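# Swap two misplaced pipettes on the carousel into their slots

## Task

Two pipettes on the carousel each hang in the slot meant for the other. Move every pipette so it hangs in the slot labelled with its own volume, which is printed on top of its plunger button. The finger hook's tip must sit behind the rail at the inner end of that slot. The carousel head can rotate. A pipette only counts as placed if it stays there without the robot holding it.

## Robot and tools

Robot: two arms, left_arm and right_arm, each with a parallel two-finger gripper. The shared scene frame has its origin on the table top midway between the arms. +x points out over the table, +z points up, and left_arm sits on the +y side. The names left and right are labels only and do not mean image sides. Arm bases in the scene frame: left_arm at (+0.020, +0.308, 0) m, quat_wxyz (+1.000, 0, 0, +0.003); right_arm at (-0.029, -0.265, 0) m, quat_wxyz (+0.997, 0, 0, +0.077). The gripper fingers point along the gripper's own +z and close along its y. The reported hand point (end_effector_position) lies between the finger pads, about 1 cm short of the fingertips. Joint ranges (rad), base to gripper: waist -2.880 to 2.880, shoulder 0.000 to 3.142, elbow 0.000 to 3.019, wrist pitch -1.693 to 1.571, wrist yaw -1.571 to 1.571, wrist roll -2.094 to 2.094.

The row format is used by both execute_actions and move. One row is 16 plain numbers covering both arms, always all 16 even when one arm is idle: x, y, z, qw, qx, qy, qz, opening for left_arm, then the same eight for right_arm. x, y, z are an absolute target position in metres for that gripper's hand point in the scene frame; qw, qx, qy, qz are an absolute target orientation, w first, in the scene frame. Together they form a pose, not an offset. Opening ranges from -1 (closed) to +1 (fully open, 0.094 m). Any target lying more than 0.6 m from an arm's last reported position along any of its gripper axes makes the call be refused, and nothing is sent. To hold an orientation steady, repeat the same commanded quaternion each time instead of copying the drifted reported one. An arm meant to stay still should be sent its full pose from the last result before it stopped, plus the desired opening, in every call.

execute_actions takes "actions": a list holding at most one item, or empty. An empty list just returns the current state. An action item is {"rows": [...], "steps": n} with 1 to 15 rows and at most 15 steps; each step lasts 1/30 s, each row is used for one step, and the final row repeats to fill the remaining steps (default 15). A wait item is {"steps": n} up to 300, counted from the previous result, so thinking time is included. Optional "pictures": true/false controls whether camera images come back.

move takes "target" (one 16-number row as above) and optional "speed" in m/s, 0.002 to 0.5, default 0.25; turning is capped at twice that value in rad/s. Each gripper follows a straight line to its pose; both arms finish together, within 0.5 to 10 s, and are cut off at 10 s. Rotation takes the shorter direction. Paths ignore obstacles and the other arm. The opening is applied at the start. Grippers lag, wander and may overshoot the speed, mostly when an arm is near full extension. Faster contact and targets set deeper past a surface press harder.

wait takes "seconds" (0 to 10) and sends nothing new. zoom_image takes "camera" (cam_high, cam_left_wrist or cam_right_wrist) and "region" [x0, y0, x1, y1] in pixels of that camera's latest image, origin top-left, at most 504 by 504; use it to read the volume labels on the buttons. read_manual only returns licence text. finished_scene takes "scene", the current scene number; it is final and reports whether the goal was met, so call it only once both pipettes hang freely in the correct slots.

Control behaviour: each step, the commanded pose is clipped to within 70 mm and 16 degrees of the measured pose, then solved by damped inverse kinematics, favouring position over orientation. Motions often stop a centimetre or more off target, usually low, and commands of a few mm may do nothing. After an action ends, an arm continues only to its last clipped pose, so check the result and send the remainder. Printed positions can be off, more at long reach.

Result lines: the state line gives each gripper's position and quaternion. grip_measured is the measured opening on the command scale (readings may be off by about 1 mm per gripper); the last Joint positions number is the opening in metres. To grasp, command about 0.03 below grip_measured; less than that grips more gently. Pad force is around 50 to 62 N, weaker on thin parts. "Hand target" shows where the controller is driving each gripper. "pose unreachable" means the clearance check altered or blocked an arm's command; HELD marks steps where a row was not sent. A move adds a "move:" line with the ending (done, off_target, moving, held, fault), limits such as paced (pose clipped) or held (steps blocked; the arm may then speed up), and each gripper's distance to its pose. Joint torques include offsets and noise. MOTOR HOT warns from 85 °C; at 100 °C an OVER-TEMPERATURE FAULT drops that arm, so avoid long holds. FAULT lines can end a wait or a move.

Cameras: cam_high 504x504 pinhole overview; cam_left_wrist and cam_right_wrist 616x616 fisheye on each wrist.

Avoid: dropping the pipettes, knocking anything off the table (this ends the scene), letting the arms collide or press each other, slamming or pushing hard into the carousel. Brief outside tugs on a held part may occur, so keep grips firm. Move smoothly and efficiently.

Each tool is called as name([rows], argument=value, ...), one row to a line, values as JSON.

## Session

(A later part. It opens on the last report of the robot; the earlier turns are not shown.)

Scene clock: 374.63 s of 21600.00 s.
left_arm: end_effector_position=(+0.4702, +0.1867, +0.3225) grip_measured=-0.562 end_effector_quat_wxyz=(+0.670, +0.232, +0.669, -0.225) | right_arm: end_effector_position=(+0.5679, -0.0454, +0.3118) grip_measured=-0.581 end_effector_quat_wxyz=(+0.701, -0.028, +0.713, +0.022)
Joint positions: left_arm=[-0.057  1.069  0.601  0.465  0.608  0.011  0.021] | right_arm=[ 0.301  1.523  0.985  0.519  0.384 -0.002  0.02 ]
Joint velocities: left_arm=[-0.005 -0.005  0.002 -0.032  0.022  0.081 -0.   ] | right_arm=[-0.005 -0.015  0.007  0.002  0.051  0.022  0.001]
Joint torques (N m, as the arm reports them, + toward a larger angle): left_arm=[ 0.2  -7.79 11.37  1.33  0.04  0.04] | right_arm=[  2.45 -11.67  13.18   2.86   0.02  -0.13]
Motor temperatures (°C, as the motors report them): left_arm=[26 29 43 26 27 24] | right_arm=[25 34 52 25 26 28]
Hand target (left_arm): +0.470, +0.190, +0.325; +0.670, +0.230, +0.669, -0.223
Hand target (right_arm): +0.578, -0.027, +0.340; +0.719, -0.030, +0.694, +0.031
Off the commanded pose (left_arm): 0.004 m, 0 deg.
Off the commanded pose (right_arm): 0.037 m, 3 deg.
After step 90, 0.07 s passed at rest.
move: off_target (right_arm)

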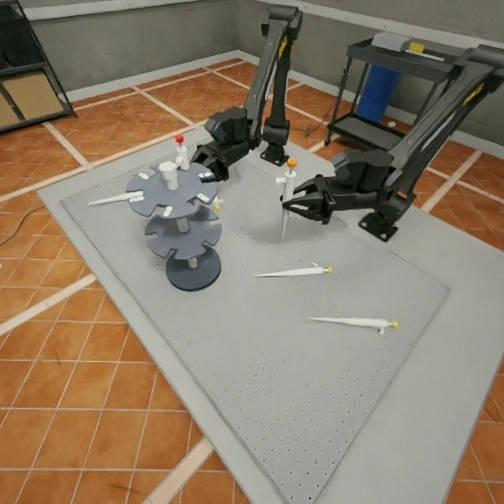

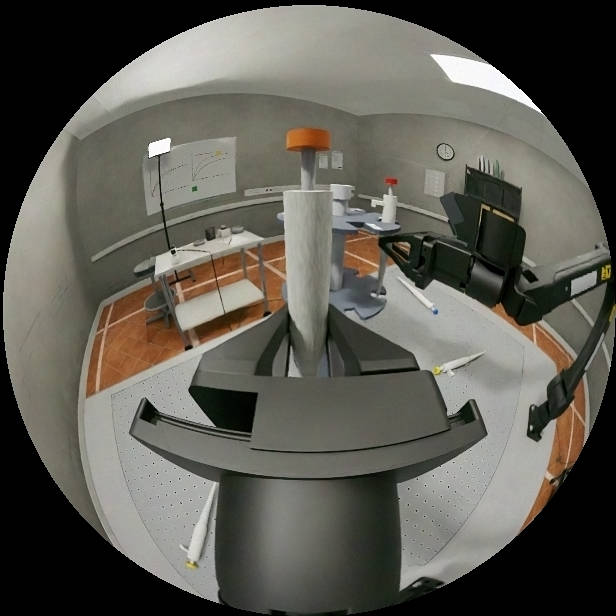

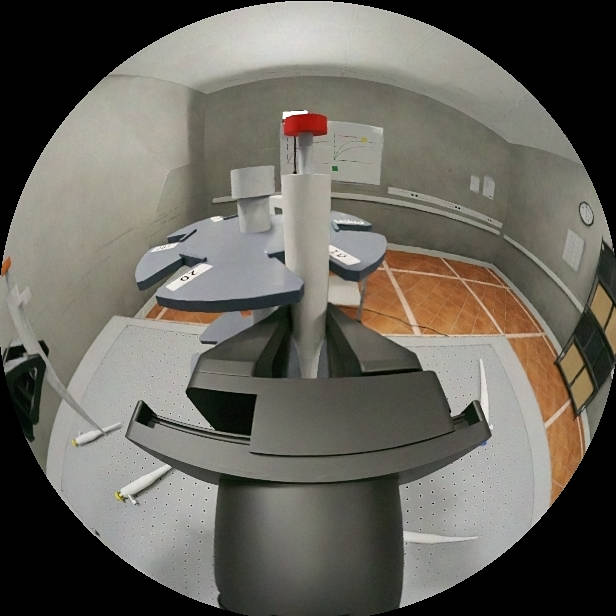

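move(target=[0.47,0.19,0.325, 0.670,0.230,0.669,-0.223,-0.597, 0.585,-0.022,0.340, 0.7186,-0.0303,0.6940,0.0314,-0.612], speed=0.015)

move(target=[0.47,0.19,0.325, 0.670,0.230,0.669,-0.223,-0.597, 0.583,-0.024,0.326, 0.7186,-0.0303,0.6940,0.0314,-0.612], speed=0.015)

zoom_image(camera="cam_right_wrist", region=[140, 160, 360, 320])

Scene clock: 381.17 s of 21600.00 s.
left_arm: end_effector_position=(+0.4702, +0.1867, +0.3225) grip_measured=-0.562 end_effector_quat_wxyz=(+0.670, +0.232, +0.669, -0.225) | right_arm: end_effector_position=(+0.5720, -0.0423, +0.3120) grip_measured=-0.581 end_effector_quat_wxyz=(+0.701, -0.028, +0.712, +0.021)
Joint positions: left_arm=[-0.057  1.069  0.601  0.465  0.608  0.011  0.021] | right_arm=[ 0.304  1.536  0.999  0.519  0.388 -0.002  0.02 ]
Joint velocities: left_arm=[-0.005 -0.005 -0.002 -0.012  0.022  0.022  0.   ] | right_arm=[-0.005  0.005 -0.012 -0.012  0.007  0.051 -0.   ]
Joint torques (N m, as the arm reports them, + toward a larger angle): left_arm=[-0.05 -7.95 11.39  1.23  0.04  0.03] | right_arm=[  2.   -12.04  13.12   2.74   0.02  -0.08]
Motor temperatures (°C, as the motors report them): left_arm=[26 29 43 26 27 24] | right_arm=[25 34 53 25 26 28]
Hand target (left_arm): +0.470, +0.190, +0.325; +0.670, +0.230, +0.669, -0.223
Hand target (right_arm): +0.582, -0.023, +0.340; +0.719, -0.030, +0.694, +0.031
Off the commanded pose (left_arm): 0.004 m, 0 deg.
Off the commanded pose (right_arm): 0.037 m, 3 deg.
After step 90, 0.60 s passed at rest.
move: off_target (right_arm)

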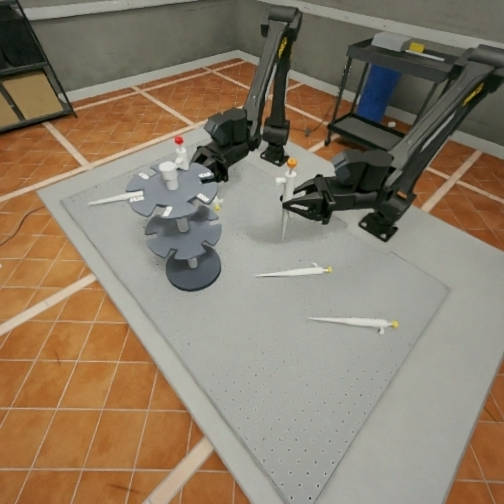

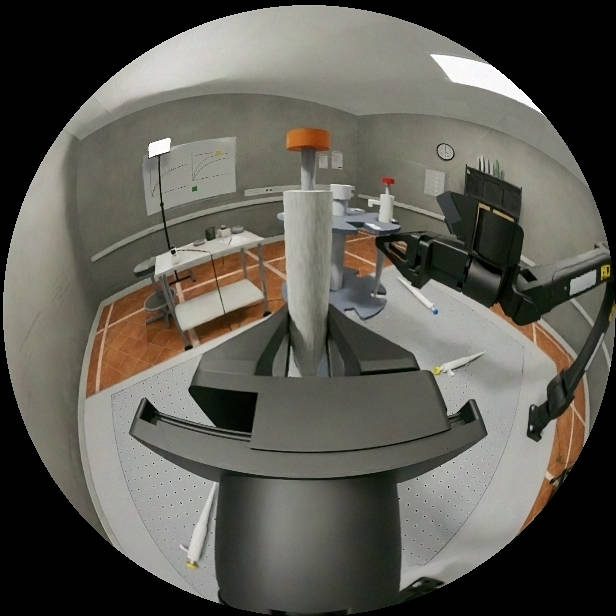

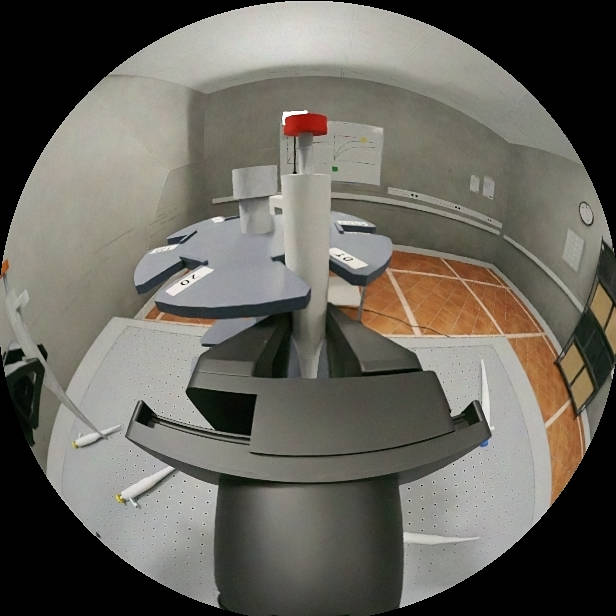

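Scene clock: 383.20 s of 21600.00 s.
left_arm: end_effector_position=(+0.4702, +0.1867, +0.3225) grip_measured=-0.562 end_effector_quat_wxyz=(+0.670, +0.232, +0.669, -0.225) | right_arm: end_effector_position=(+0.5732, -0.0418, +0.3118) grip_measured=-0.581 end_effector_quat_wxyz=(+0.705, -0.026, +0.709, +0.023)
Joint positions: left_arm=[-0.057  1.069  0.601  0.465  0.608  0.011  0.021] | right_arm=[ 0.304  1.543  0.999  0.537  0.389 -0.002  0.02 ]
Joint velocities: left_arm=[ 0.005 -0.015  0.017  0.002 -0.022  0.022 -0.001] | right_arm=[-0.005  0.005 -0.007 -0.012  0.007  0.022  0.   ]
Joint torques (N m, as the arm reports them, + toward a larger angle): left_arm=[-0.2  -7.73 11.42  1.15  0.09  0.06] | right_arm=[  1.85 -11.39  11.55   3.87  -0.06  -0.1 ]
Motor temperatures (°C, as the motors report them): left_arm=[26 29 43 26 27 24] | right_arm=[25 34 53 25 26 28]
Hand target (left_arm): +0.470, +0.190, +0.325; +0.670, +0.230, +0.669, -0.223
Hand target (right_arm): +0.582, -0.025, +0.326; +0.719, -0.030, +0.694, +0.031
Off the commanded pose (left_arm): 0.004 m, 0 deg.
Off the commanded pose (right_arm): 0.025 m, 3 deg.
move: off_target (right_arm)

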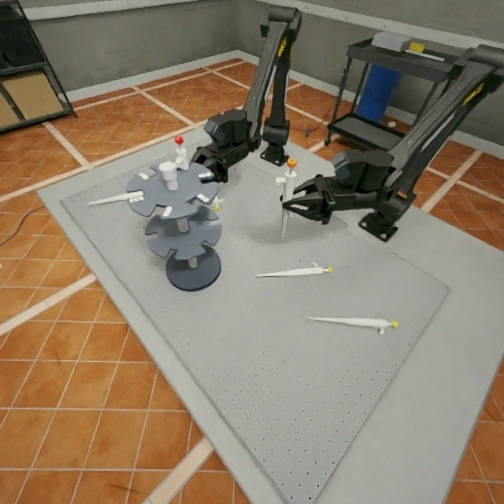

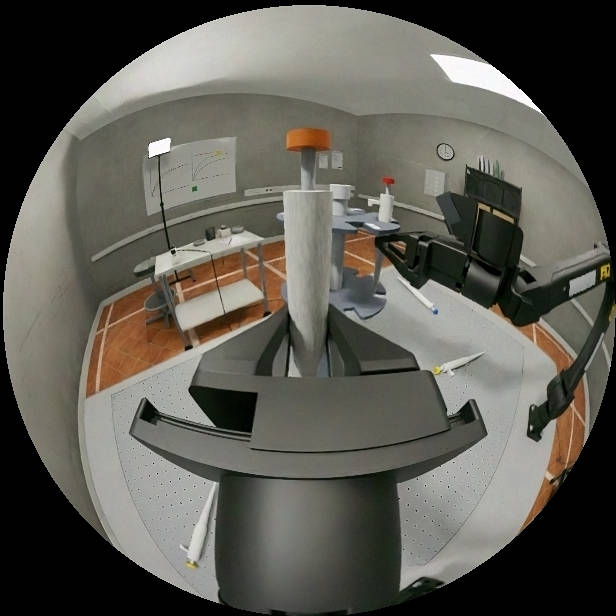

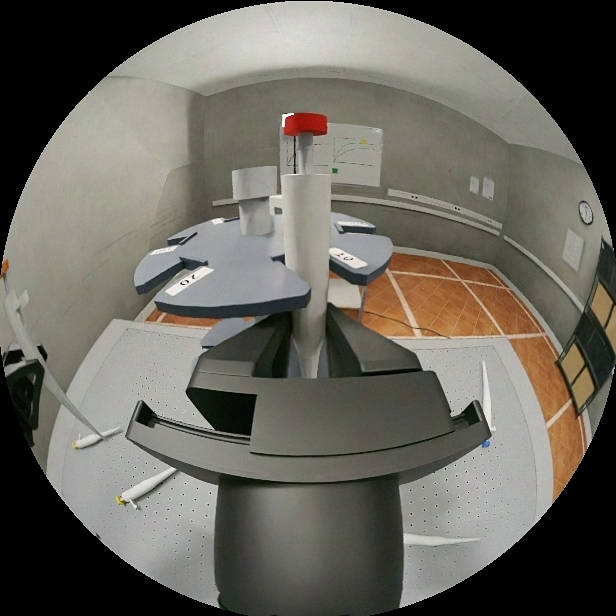

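Region (140, 160, 360, 320) of cam_right_wrist's 616x616 image, scaled by 2.291, with more detail than that image has; it fills the top 367 rows of this view, and the rest is white.

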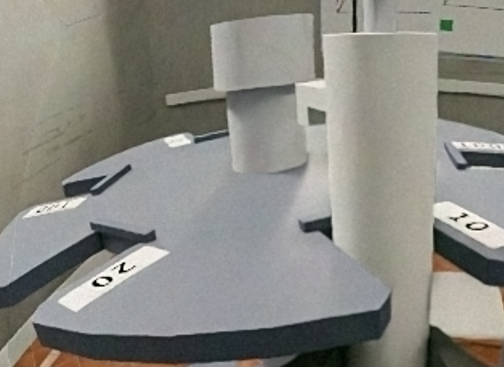

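move(target=[0.47,0.19,0.325, 0.670,0.230,0.669,-0.223,-0.597, 0.580,-0.027,0.306, 0.7064,-0.0308,0.7064,0.0308,-0.612], speed=0.015)

zoom_image(camera="cam_right_wrist", region=[140, 160, 360, 320])

Scene clock: 387.53 s of 21600.00 s.
left_arm: end_effector_position=(+0.4702, +0.1867, +0.3225) grip_measured=-0.562 end_effector_quat_wxyz=(+0.670, +0.232, +0.669, -0.225) | right_arm: end_effector_position=(+0.5750, -0.0409, +0.3049) grip_measured=-0.581 end_effector_quat_wxyz=(+0.701, -0.027, +0.712, +0.021)
Joint positions: left_arm=[-0.057  1.069  0.601  0.465  0.608  0.011  0.021] | right_arm=[ 0.304  1.554  0.999  0.537  0.389 -0.002  0.02 ]
Joint velocities: left_arm=[-0.005 -0.005 -0.032  0.002 -0.051  0.007 -0.   ] | right_arm=[ 0.005  0.005  0.002  0.012 -0.022  0.007 -0.   ]
Joint torques (N m, as the arm reports them, + toward a larger angle): left_arm=[-0.48 -7.4  11.3   1.22  0.04  0.03] | right_arm=[  1.88 -11.58   9.68   3.51  -0.15   0.02]
Motor temperatures (°C, as the motors report them): left_arm=[26 29 43 26 27 24] | right_arm=[25 33 52 26 26 28]
Hand target (left_arm): +0.470, +0.190, +0.325; +0.670, +0.230, +0.669, -0.223
Hand target (right_arm): +0.580, -0.027, +0.306; +0.706, -0.031, +0.707, +0.031
Off the commanded pose (left_arm): 0.004 m, 0 deg.
Off the commanded pose (right_arm): 0.015 m, 1 deg.
move: off_target (right_arm)

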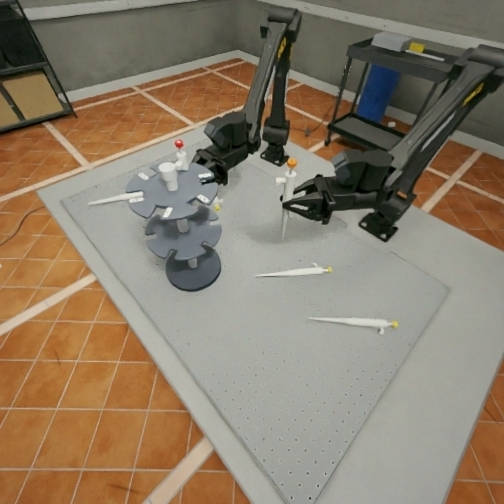

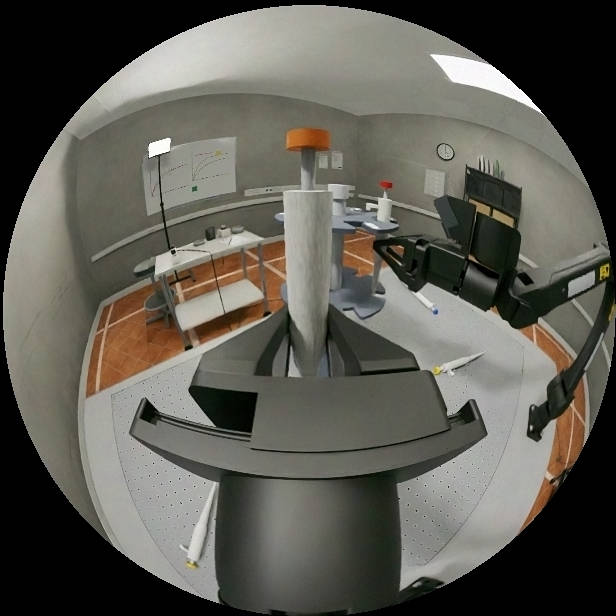

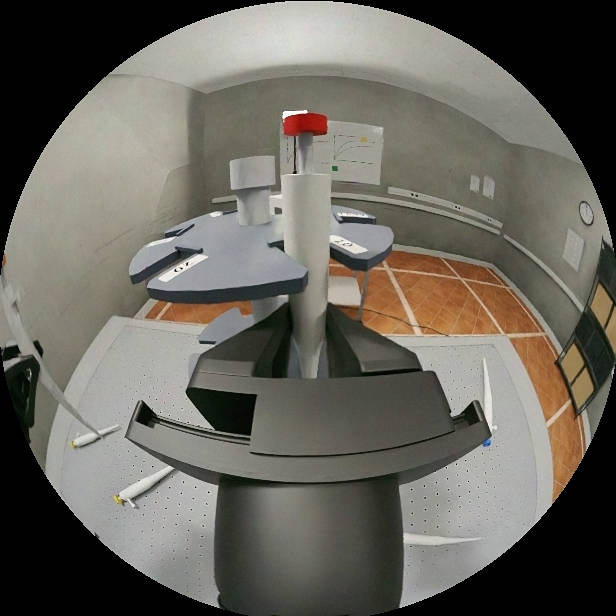

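Region (140, 160, 360, 320) of cam_right_wrist's 616x616 image, scaled by 2.291, with more detail than that image has; it fills the top 367 rows of this view, and the rest is white.

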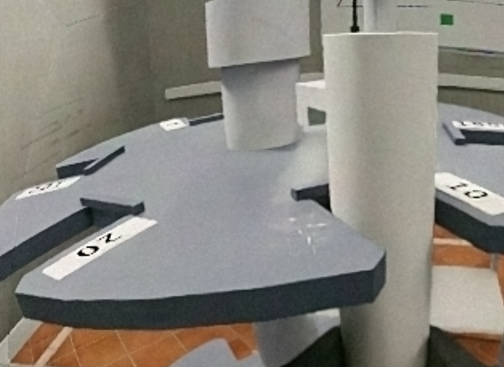

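move(target=[0.47,0.19,0.325, 0.670,0.230,0.669,-0.223,-0.597, 0.574,-0.032,0.292, 0.7064,-0.0308,0.7064,0.0308,-0.612], speed=0.015)

zoom_image(camera="cam_right_wrist", region=[140, 160, 360, 320])

Scene clock: 390.93 s of 21600.00 s.
left_arm: end_effector_position=(+0.4702, +0.1867, +0.3225) grip_measured=-0.562 end_effector_quat_wxyz=(+0.670, +0.232, +0.669, -0.225) | right_arm: end_effector_position=(+0.5731, -0.0418, +0.3029) grip_measured=-0.581 end_effector_quat_wxyz=(+0.706, -0.025, +0.707, +0.024)
Joint positions: left_arm=[-0.057  1.069  0.601  0.465  0.608  0.011  0.021] | right_arm=[ 0.304  1.558  0.986  0.571  0.389 -0.002  0.02 ]
Joint velocities: left_arm=[-0.005 -0.015  0.002 -0.017  0.081  0.022  0.   ] | right_arm=[-0.005 -0.024 -0.007  0.002 -0.007  0.022 -0.001]
Joint torques (N m, as the arm reports them, + toward a larger angle): left_arm=[-0.21 -7.47 11.34  1.3   0.08  0.04] | right_arm=[  1.41 -11.47   7.75   4.01  -0.32   0.03]
Motor temperatures (°C, as the motors report them): left_arm=[26 29 43 26 27 24] | right_arm=[25 33 52 26 26 28]
Hand target (left_arm): +0.470, +0.190, +0.325; +0.670, +0.230, +0.669, -0.223
Hand target (right_arm): +0.574, -0.032, +0.292; +0.706, -0.031, +0.707, +0.031
Off the commanded pose (left_arm): 0.004 m, 0 deg.
Off the commanded pose (right_arm): 0.015 m, 1 deg.
move: off_target (right_arm)

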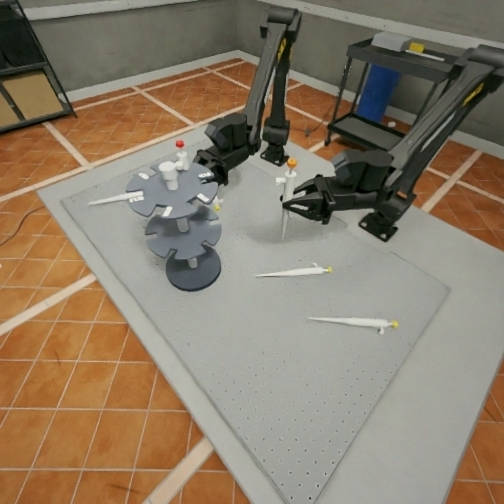

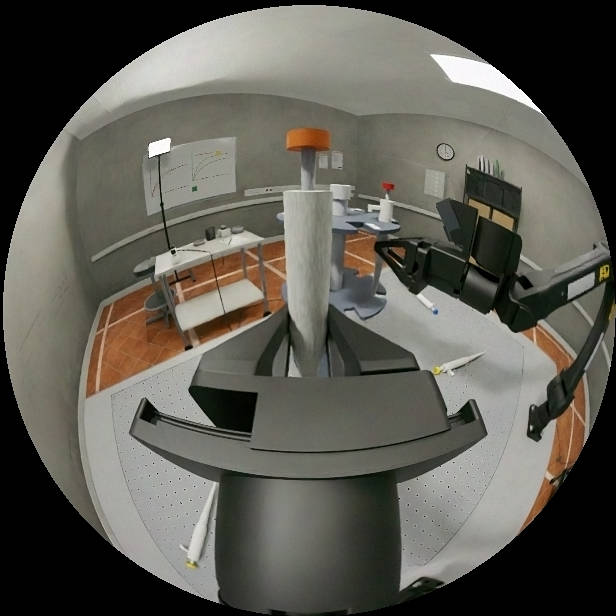

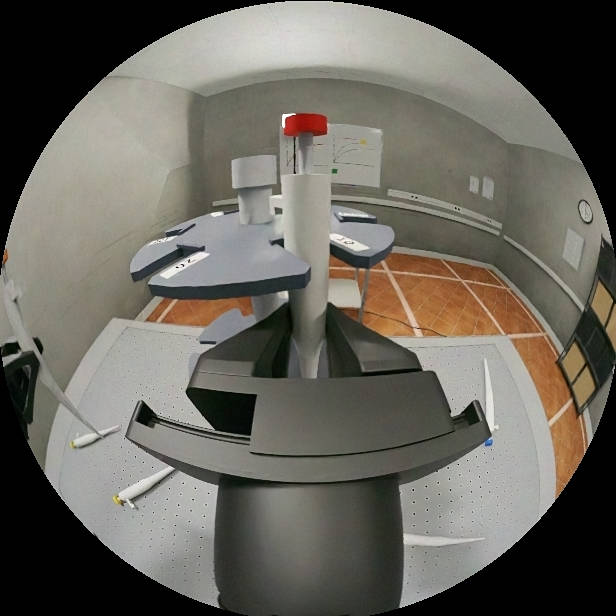

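Region (140, 160, 360, 320) of cam_right_wrist's 616x616 image, scaled by 2.291, with more detail than that image has; it fills the top 367 rows of this view, and the rest is white.

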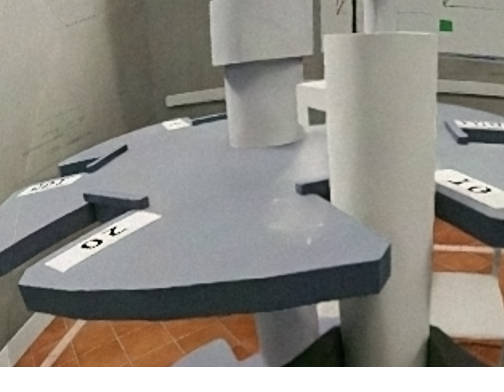

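move(target=[0.47,0.19,0.325, 0.670,0.230,0.669,-0.223,-0.597, 0.576,-0.031,0.284, 0.7002,-0.0311,0.7126,0.0306,-0.612], speed=0.015)

zoom_image(camera="cam_right_wrist", region=[140, 160, 360, 320])

Scene clock: 394.33 s of 21600.00 s.
left_arm: end_effector_position=(+0.4702, +0.1867, +0.3225) grip_measured=-0.562 end_effector_quat_wxyz=(+0.670, +0.232, +0.669, -0.225) | right_arm: end_effector_position=(+0.5745, -0.0413, +0.2972) grip_measured=-0.581 end_effector_quat_wxyz=(+0.703, -0.026, +0.710, +0.022)
Joint positions: left_arm=[-0.057  1.069  0.601  0.465  0.608  0.011  0.021] | right_arm=[ 0.304  1.567  0.986  0.571  0.39  -0.002  0.02 ]
Joint velocities: left_arm=[-0.005 -0.005 -0.002 -0.002 -0.051 -0.037 -0.001] | right_arm=[ 0.005 -0.015 -0.002  0.002  0.007 -0.066 -0.001]
Joint torques (N m, as the arm reports them, + toward a larger angle): left_arm=[-0.09 -8.07 11.35  1.27  0.07  0.06] | right_arm=[  1.56 -11.27   7.92   3.42  -0.33   0.11]
Motor temperatures (°C, as the motors report them): left_arm=[26 29 43 26 27 24] | right_arm=[25 33 51 26 26 28]
Hand target (left_arm): +0.470, +0.190, +0.325; +0.670, +0.230, +0.669, -0.223
Hand target (right_arm): +0.576, -0.031, +0.284; +0.700, -0.031, +0.713, +0.031
Off the commanded pose (left_arm): 0.004 m, 0 deg.
Off the commanded pose (right_arm): 0.017 m, 1 deg.
move: off_target (right_arm)

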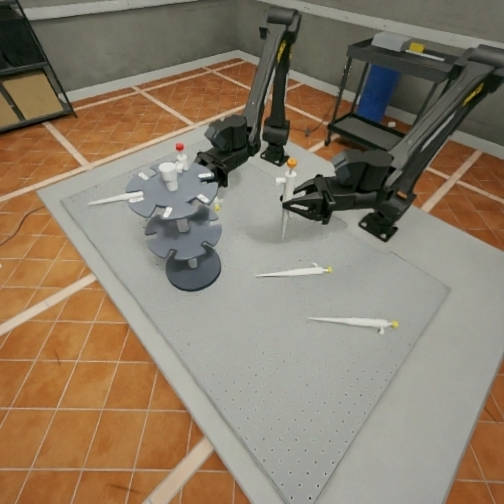

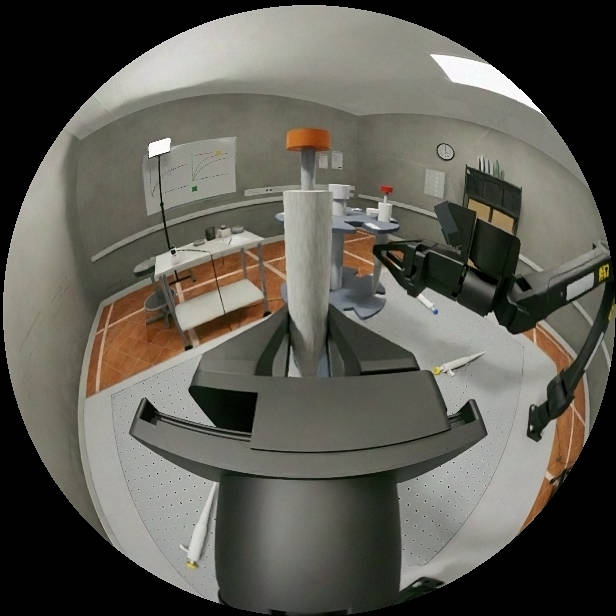

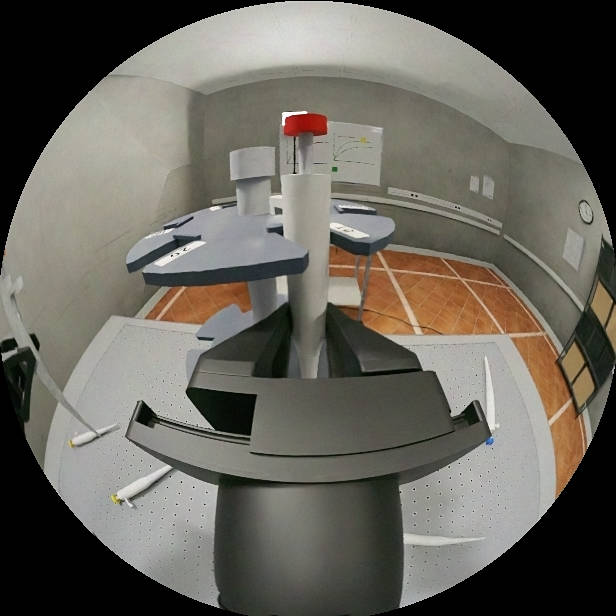

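Region (140, 160, 360, 320) of cam_right_wrist's 616x616 image, scaled by 2.291, with more detail than that image has; it fills the top 367 rows of this view, and the rest is white.

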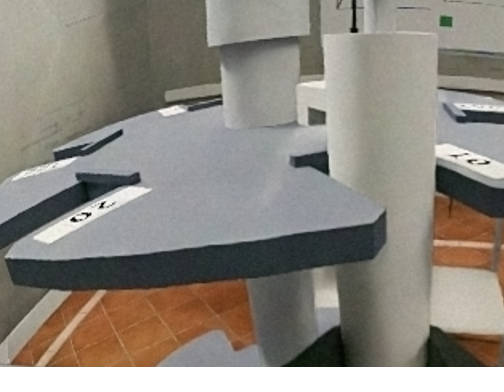

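move(target=[0.47,0.19,0.325, 0.670,0.230,0.669,-0.223,-0.597, 0.576,-0.031,0.279, 0.7002,-0.0311,0.7126,0.0306,-0.612], speed=0.015)

move(target=[0.47,0.19,0.325, 0.670,0.230,0.669,-0.223,-0.597, 0.575,-0.036,0.290, 0.7002,-0.0311,0.7126,0.0306,-0.54], speed=0.015)

zoom_image(camera="cam_right_wrist", region=[140, 100, 400, 320])

Scene clock: 398.47 s of 21600.00 s.
left_arm: end_effector_position=(+0.4702, +0.1867, +0.3225) grip_measured=-0.562 end_effector_quat_wxyz=(+0.670, +0.232, +0.669, -0.225) | right_arm: end_effector_position=(+0.5754, -0.0409, +0.2946) grip_measured=-0.581 end_effector_quat_wxyz=(+0.703, -0.026, +0.710, +0.022)
Joint positions: left_arm=[-0.057  1.069  0.601  0.465  0.608  0.011  0.021] | right_arm=[ 0.304  1.573  0.986  0.576  0.39  -0.002  0.02 ]
Joint velocities: left_arm=[-0.015 -0.005 -0.022  0.002 -0.007 -0.022 -0.   ] | right_arm=[ 0.005 -0.015  0.017  0.012 -0.037  0.051  0.001]
Joint torques (N m, as the arm reports them, + toward a larger angle): left_arm=[ 0.06 -7.56 11.45  1.35  0.06  0.03] | right_arm=[  1.68 -10.98   7.46   3.95  -0.38   0.12]
Motor temperatures (°C, as the motors report them): left_arm=[26 29 43 26 27 24] | right_arm=[25 33 50 26 26 28]
Hand target (left_arm): +0.470, +0.190, +0.325; +0.670, +0.230, +0.669, -0.223
Hand target (right_arm): +0.576, -0.031, +0.279; +0.700, -0.031, +0.713, +0.031
Off the commanded pose (left_arm): 0.004 m, 0 deg.
Off the commanded pose (right_arm): 0.018 m, 1 deg.
move: off_target (right_arm)

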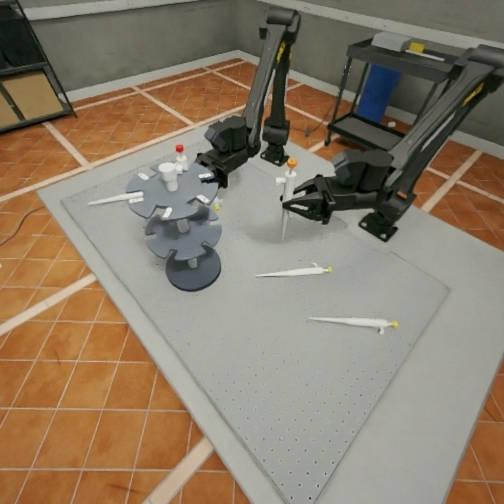

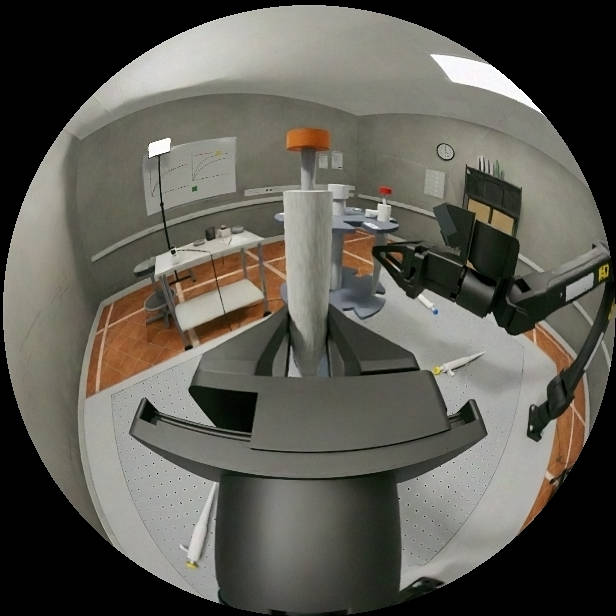

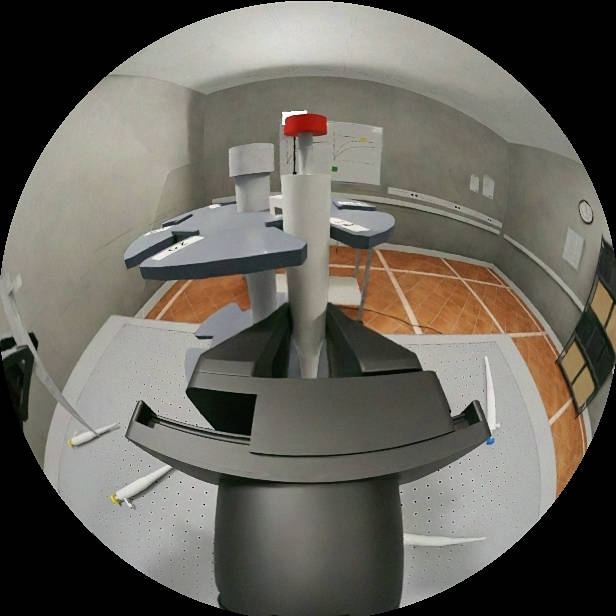

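Scene clock: 399.40 s of 21600.00 s.
left_arm: end_effector_position=(+0.4702, +0.1867, +0.3225) grip_measured=-0.562 end_effector_quat_wxyz=(+0.670, +0.232, +0.669, -0.225) | right_arm: end_effector_position=(+0.5753, -0.0393, +0.2946) grip_measured=-0.541 end_effector_quat_wxyz=(+0.703, -0.029, +0.710, +0.025)
Joint positions: left_arm=[-0.057  1.069  0.601  0.465  0.608  0.011  0.021] | right_arm=[ 0.304  1.573  0.986  0.576  0.381 -0.002  0.022]
Joint velocities: left_arm=[-0.015  0.005 -0.007 -0.017  0.007 -0.007 -0.   ] | right_arm=[-0.005  0.005 -0.002  0.007 -0.007 -0.022  0.001]
Joint torques (N m, as the arm reports them, + toward a larger angle): left_arm=[ 0.04 -7.52 11.33  1.15  0.04  0.05] | right_arm=[  0.93 -13.38   7.68   2.44  -0.32   0.11]
Motor temperatures (°C, as the motors report them): left_arm=[26 29 43 26 27 24] | right_arm=[25 33 50 26 26 28]
Hand target (left_arm): +0.470, +0.190, +0.325; +0.670, +0.230, +0.669, -0.223
Hand target (right_arm): +0.575, -0.036, +0.290; +0.700, -0.031, +0.713, +0.031
Off the commanded pose (left_arm): 0.004 m, 0 deg.
Off the commanded pose (right_arm): 0.006 m, 1 deg.
move: done

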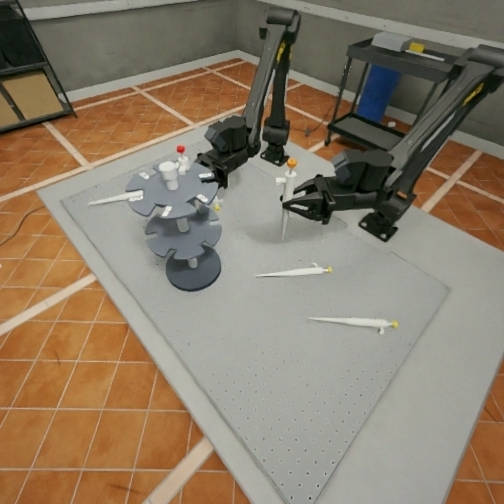

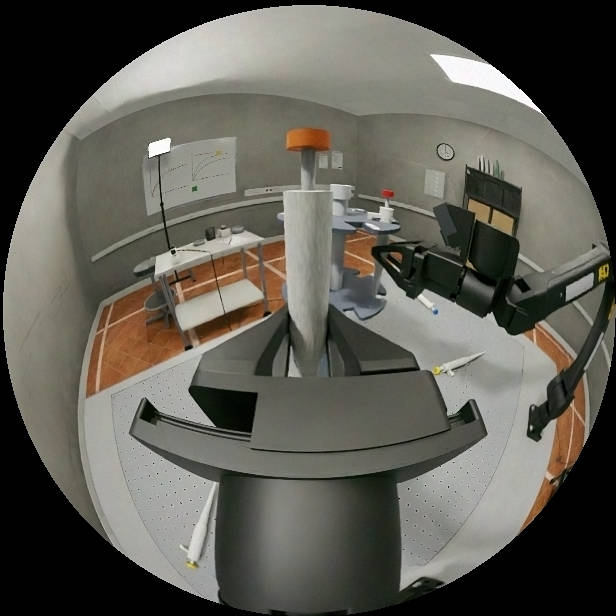

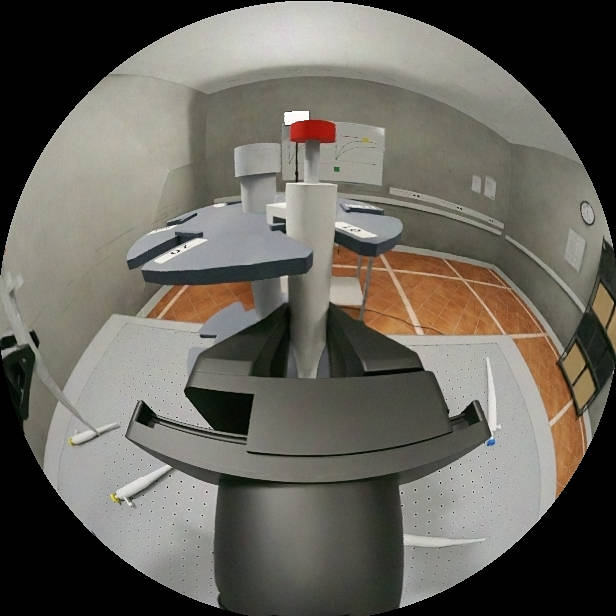

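Region (140, 100, 400, 320) of cam_right_wrist's 616x616 image, scaled by 1.938, with more detail than that image has; it fills the top 426 rows of this view, and the rest is white.

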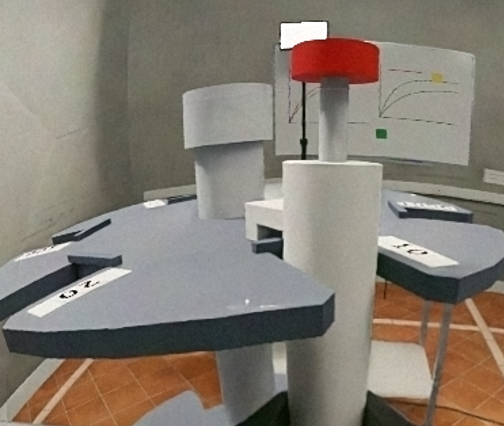

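move(target=[0.47,0.19,0.325, 0.670,0.230,0.669,-0.223,-0.597, 0.598,-0.062,0.300, 0.6744,-0.2126,0.6744,0.2126,-0.4], speed=0.04)

Scene clock: 416.23 s of 21600.00 s.
left_arm: end_effector_position=(+0.4702, +0.1867, +0.3225) grip_measured=-0.562 end_effector_quat_wxyz=(+0.670, +0.232, +0.669, -0.225) | right_arm: end_effector_position=(+0.5801, -0.0539, +0.2934) grip_measured=-0.401 end_effector_quat_wxyz=(+0.668, -0.218, +0.677, +0.218)
Joint positions: left_arm=[-0.057  1.069  0.601  0.465  0.608  0.011  0.021] | right_arm=[ 0.078  1.575  0.986  0.576 -0.396 -0.002  0.028]
Joint velocities: left_arm=[-0.015  0.005 -0.002  0.007 -0.022 -0.022  0.001] | right_arm=[ 0.015 -0.015  0.002  0.007 -0.022  0.022  0.001]
Joint torques (N m, as the arm reports them, + toward a larger angle): left_arm=[-0.12 -7.79 11.39  1.29  0.06  0.06] | right_arm=[ -0.12 -11.64  10.79   2.54  -0.1    0.04]
Motor temperatures (°C, as the motors report them): left_arm=[26 29 43 26 27 24] | right_arm=[25 34 48 25 26 28]
Hand target (left_arm): +0.470, +0.190, +0.325; +0.670, +0.230, +0.669, -0.223
Hand target (right_arm): +0.596, -0.062, +0.300; +0.676, -0.213, +0.673, +0.212
Off the commanded pose (left_arm): 0.004 m, 0 deg.
Off the commanded pose (right_arm): 0.021 m, 1 deg.
After step 90, 6.90 s passed at rest.
move: off_target (right_arm)

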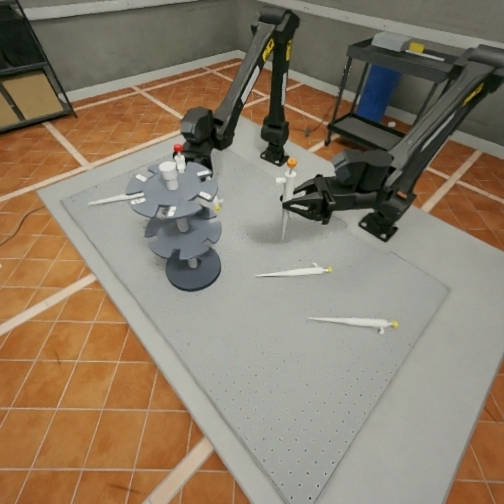

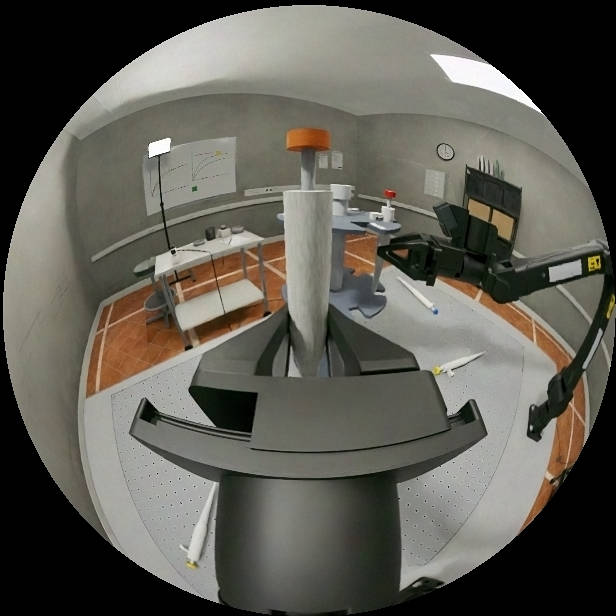

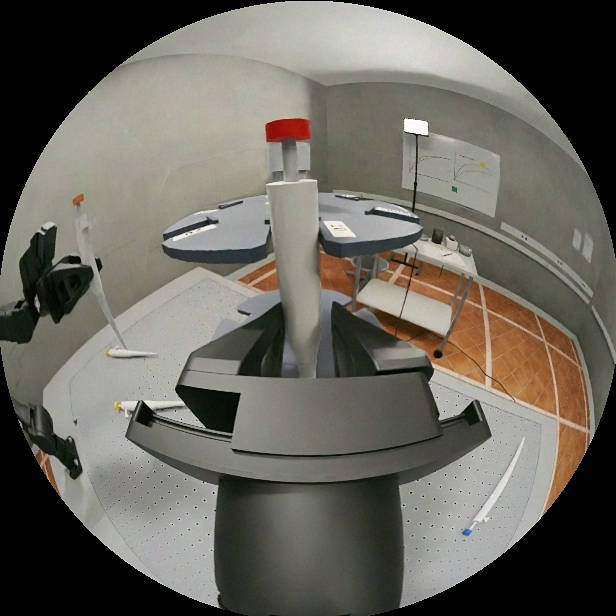

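move(target=[0.47,0.19,0.325, 0.670,0.230,0.669,-0.223,-0.597, 0.624,-0.070,0.310, 0.6355,-0.3100,0.6355,0.3100,-0.4], speed=0.04)

Scene clock: 422.00 s of 21600.00 s.
left_arm: end_effector_position=(+0.4702, +0.1867, +0.3225) grip_measured=-0.562 end_effector_quat_wxyz=(+0.670, +0.232, +0.669, -0.225) | right_arm: end_effector_position=(+0.6023, -0.0624, +0.2972) grip_measured=-0.401 end_effector_quat_wxyz=(+0.628, -0.313, +0.639, +0.316)
Joint positions: left_arm=[-0.057  1.069  0.601  0.465  0.608  0.011  0.021] | right_arm=[-0.029  1.682  1.136  0.529 -0.796 -0.002  0.028]
Joint velocities: left_arm=[-0.015 -0.005 -0.002  0.017  0.007 -0.022  0.   ] | right_arm=[-0.005 -0.015 -0.002 -0.012  0.066  0.007  0.   ]
Joint torques (N m, as the arm reports them, + toward a larger angle): left_arm=[ 0.17 -8.   11.36  1.28  0.09  0.  ] | right_arm=[ -0.65 -13.15  12.58   1.45  -0.14   0.03]
Motor temperatures (°C, as the motors report them): left_arm=[26 29 43 26 27 24] | right_arm=[25 34 50 25 26 28]
Hand target (left_arm): +0.470, +0.190, +0.325; +0.670, +0.230, +0.669, -0.223
Hand target (right_arm): +0.622, -0.071, +0.311; +0.636, -0.310, +0.635, +0.310
Off the commanded pose (left_arm): 0.004 m, 0 deg.
Off the commanded pose (right_arm): 0.026 m, 1 deg.
move: off_target (right_arm)

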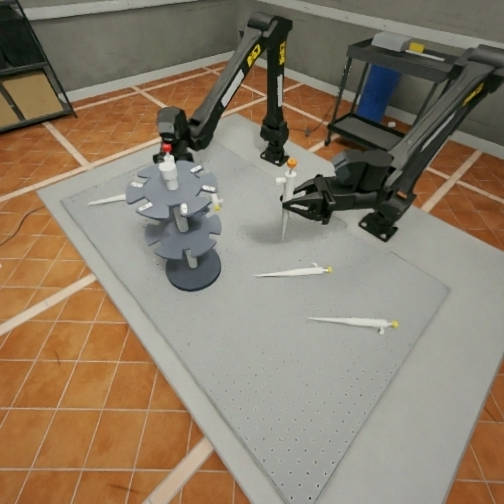

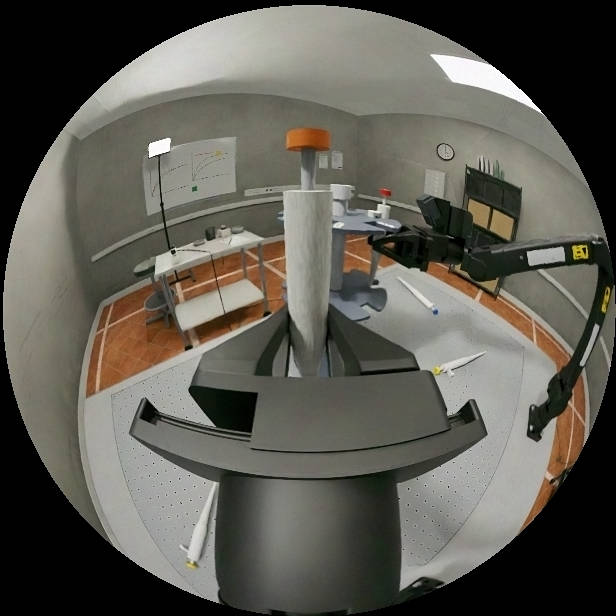

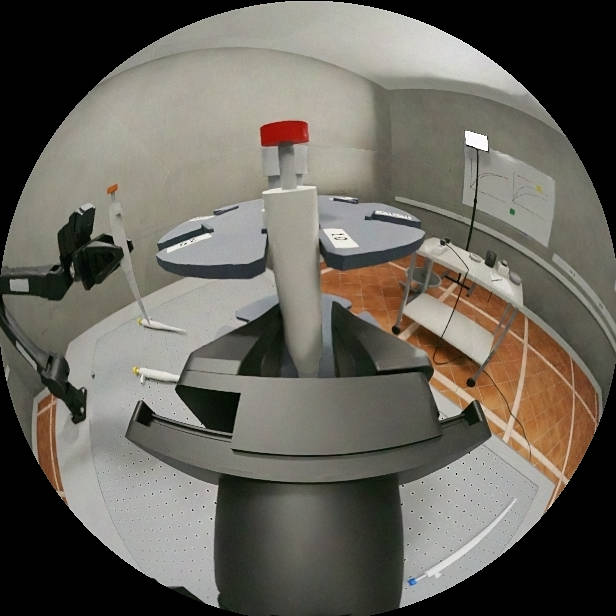

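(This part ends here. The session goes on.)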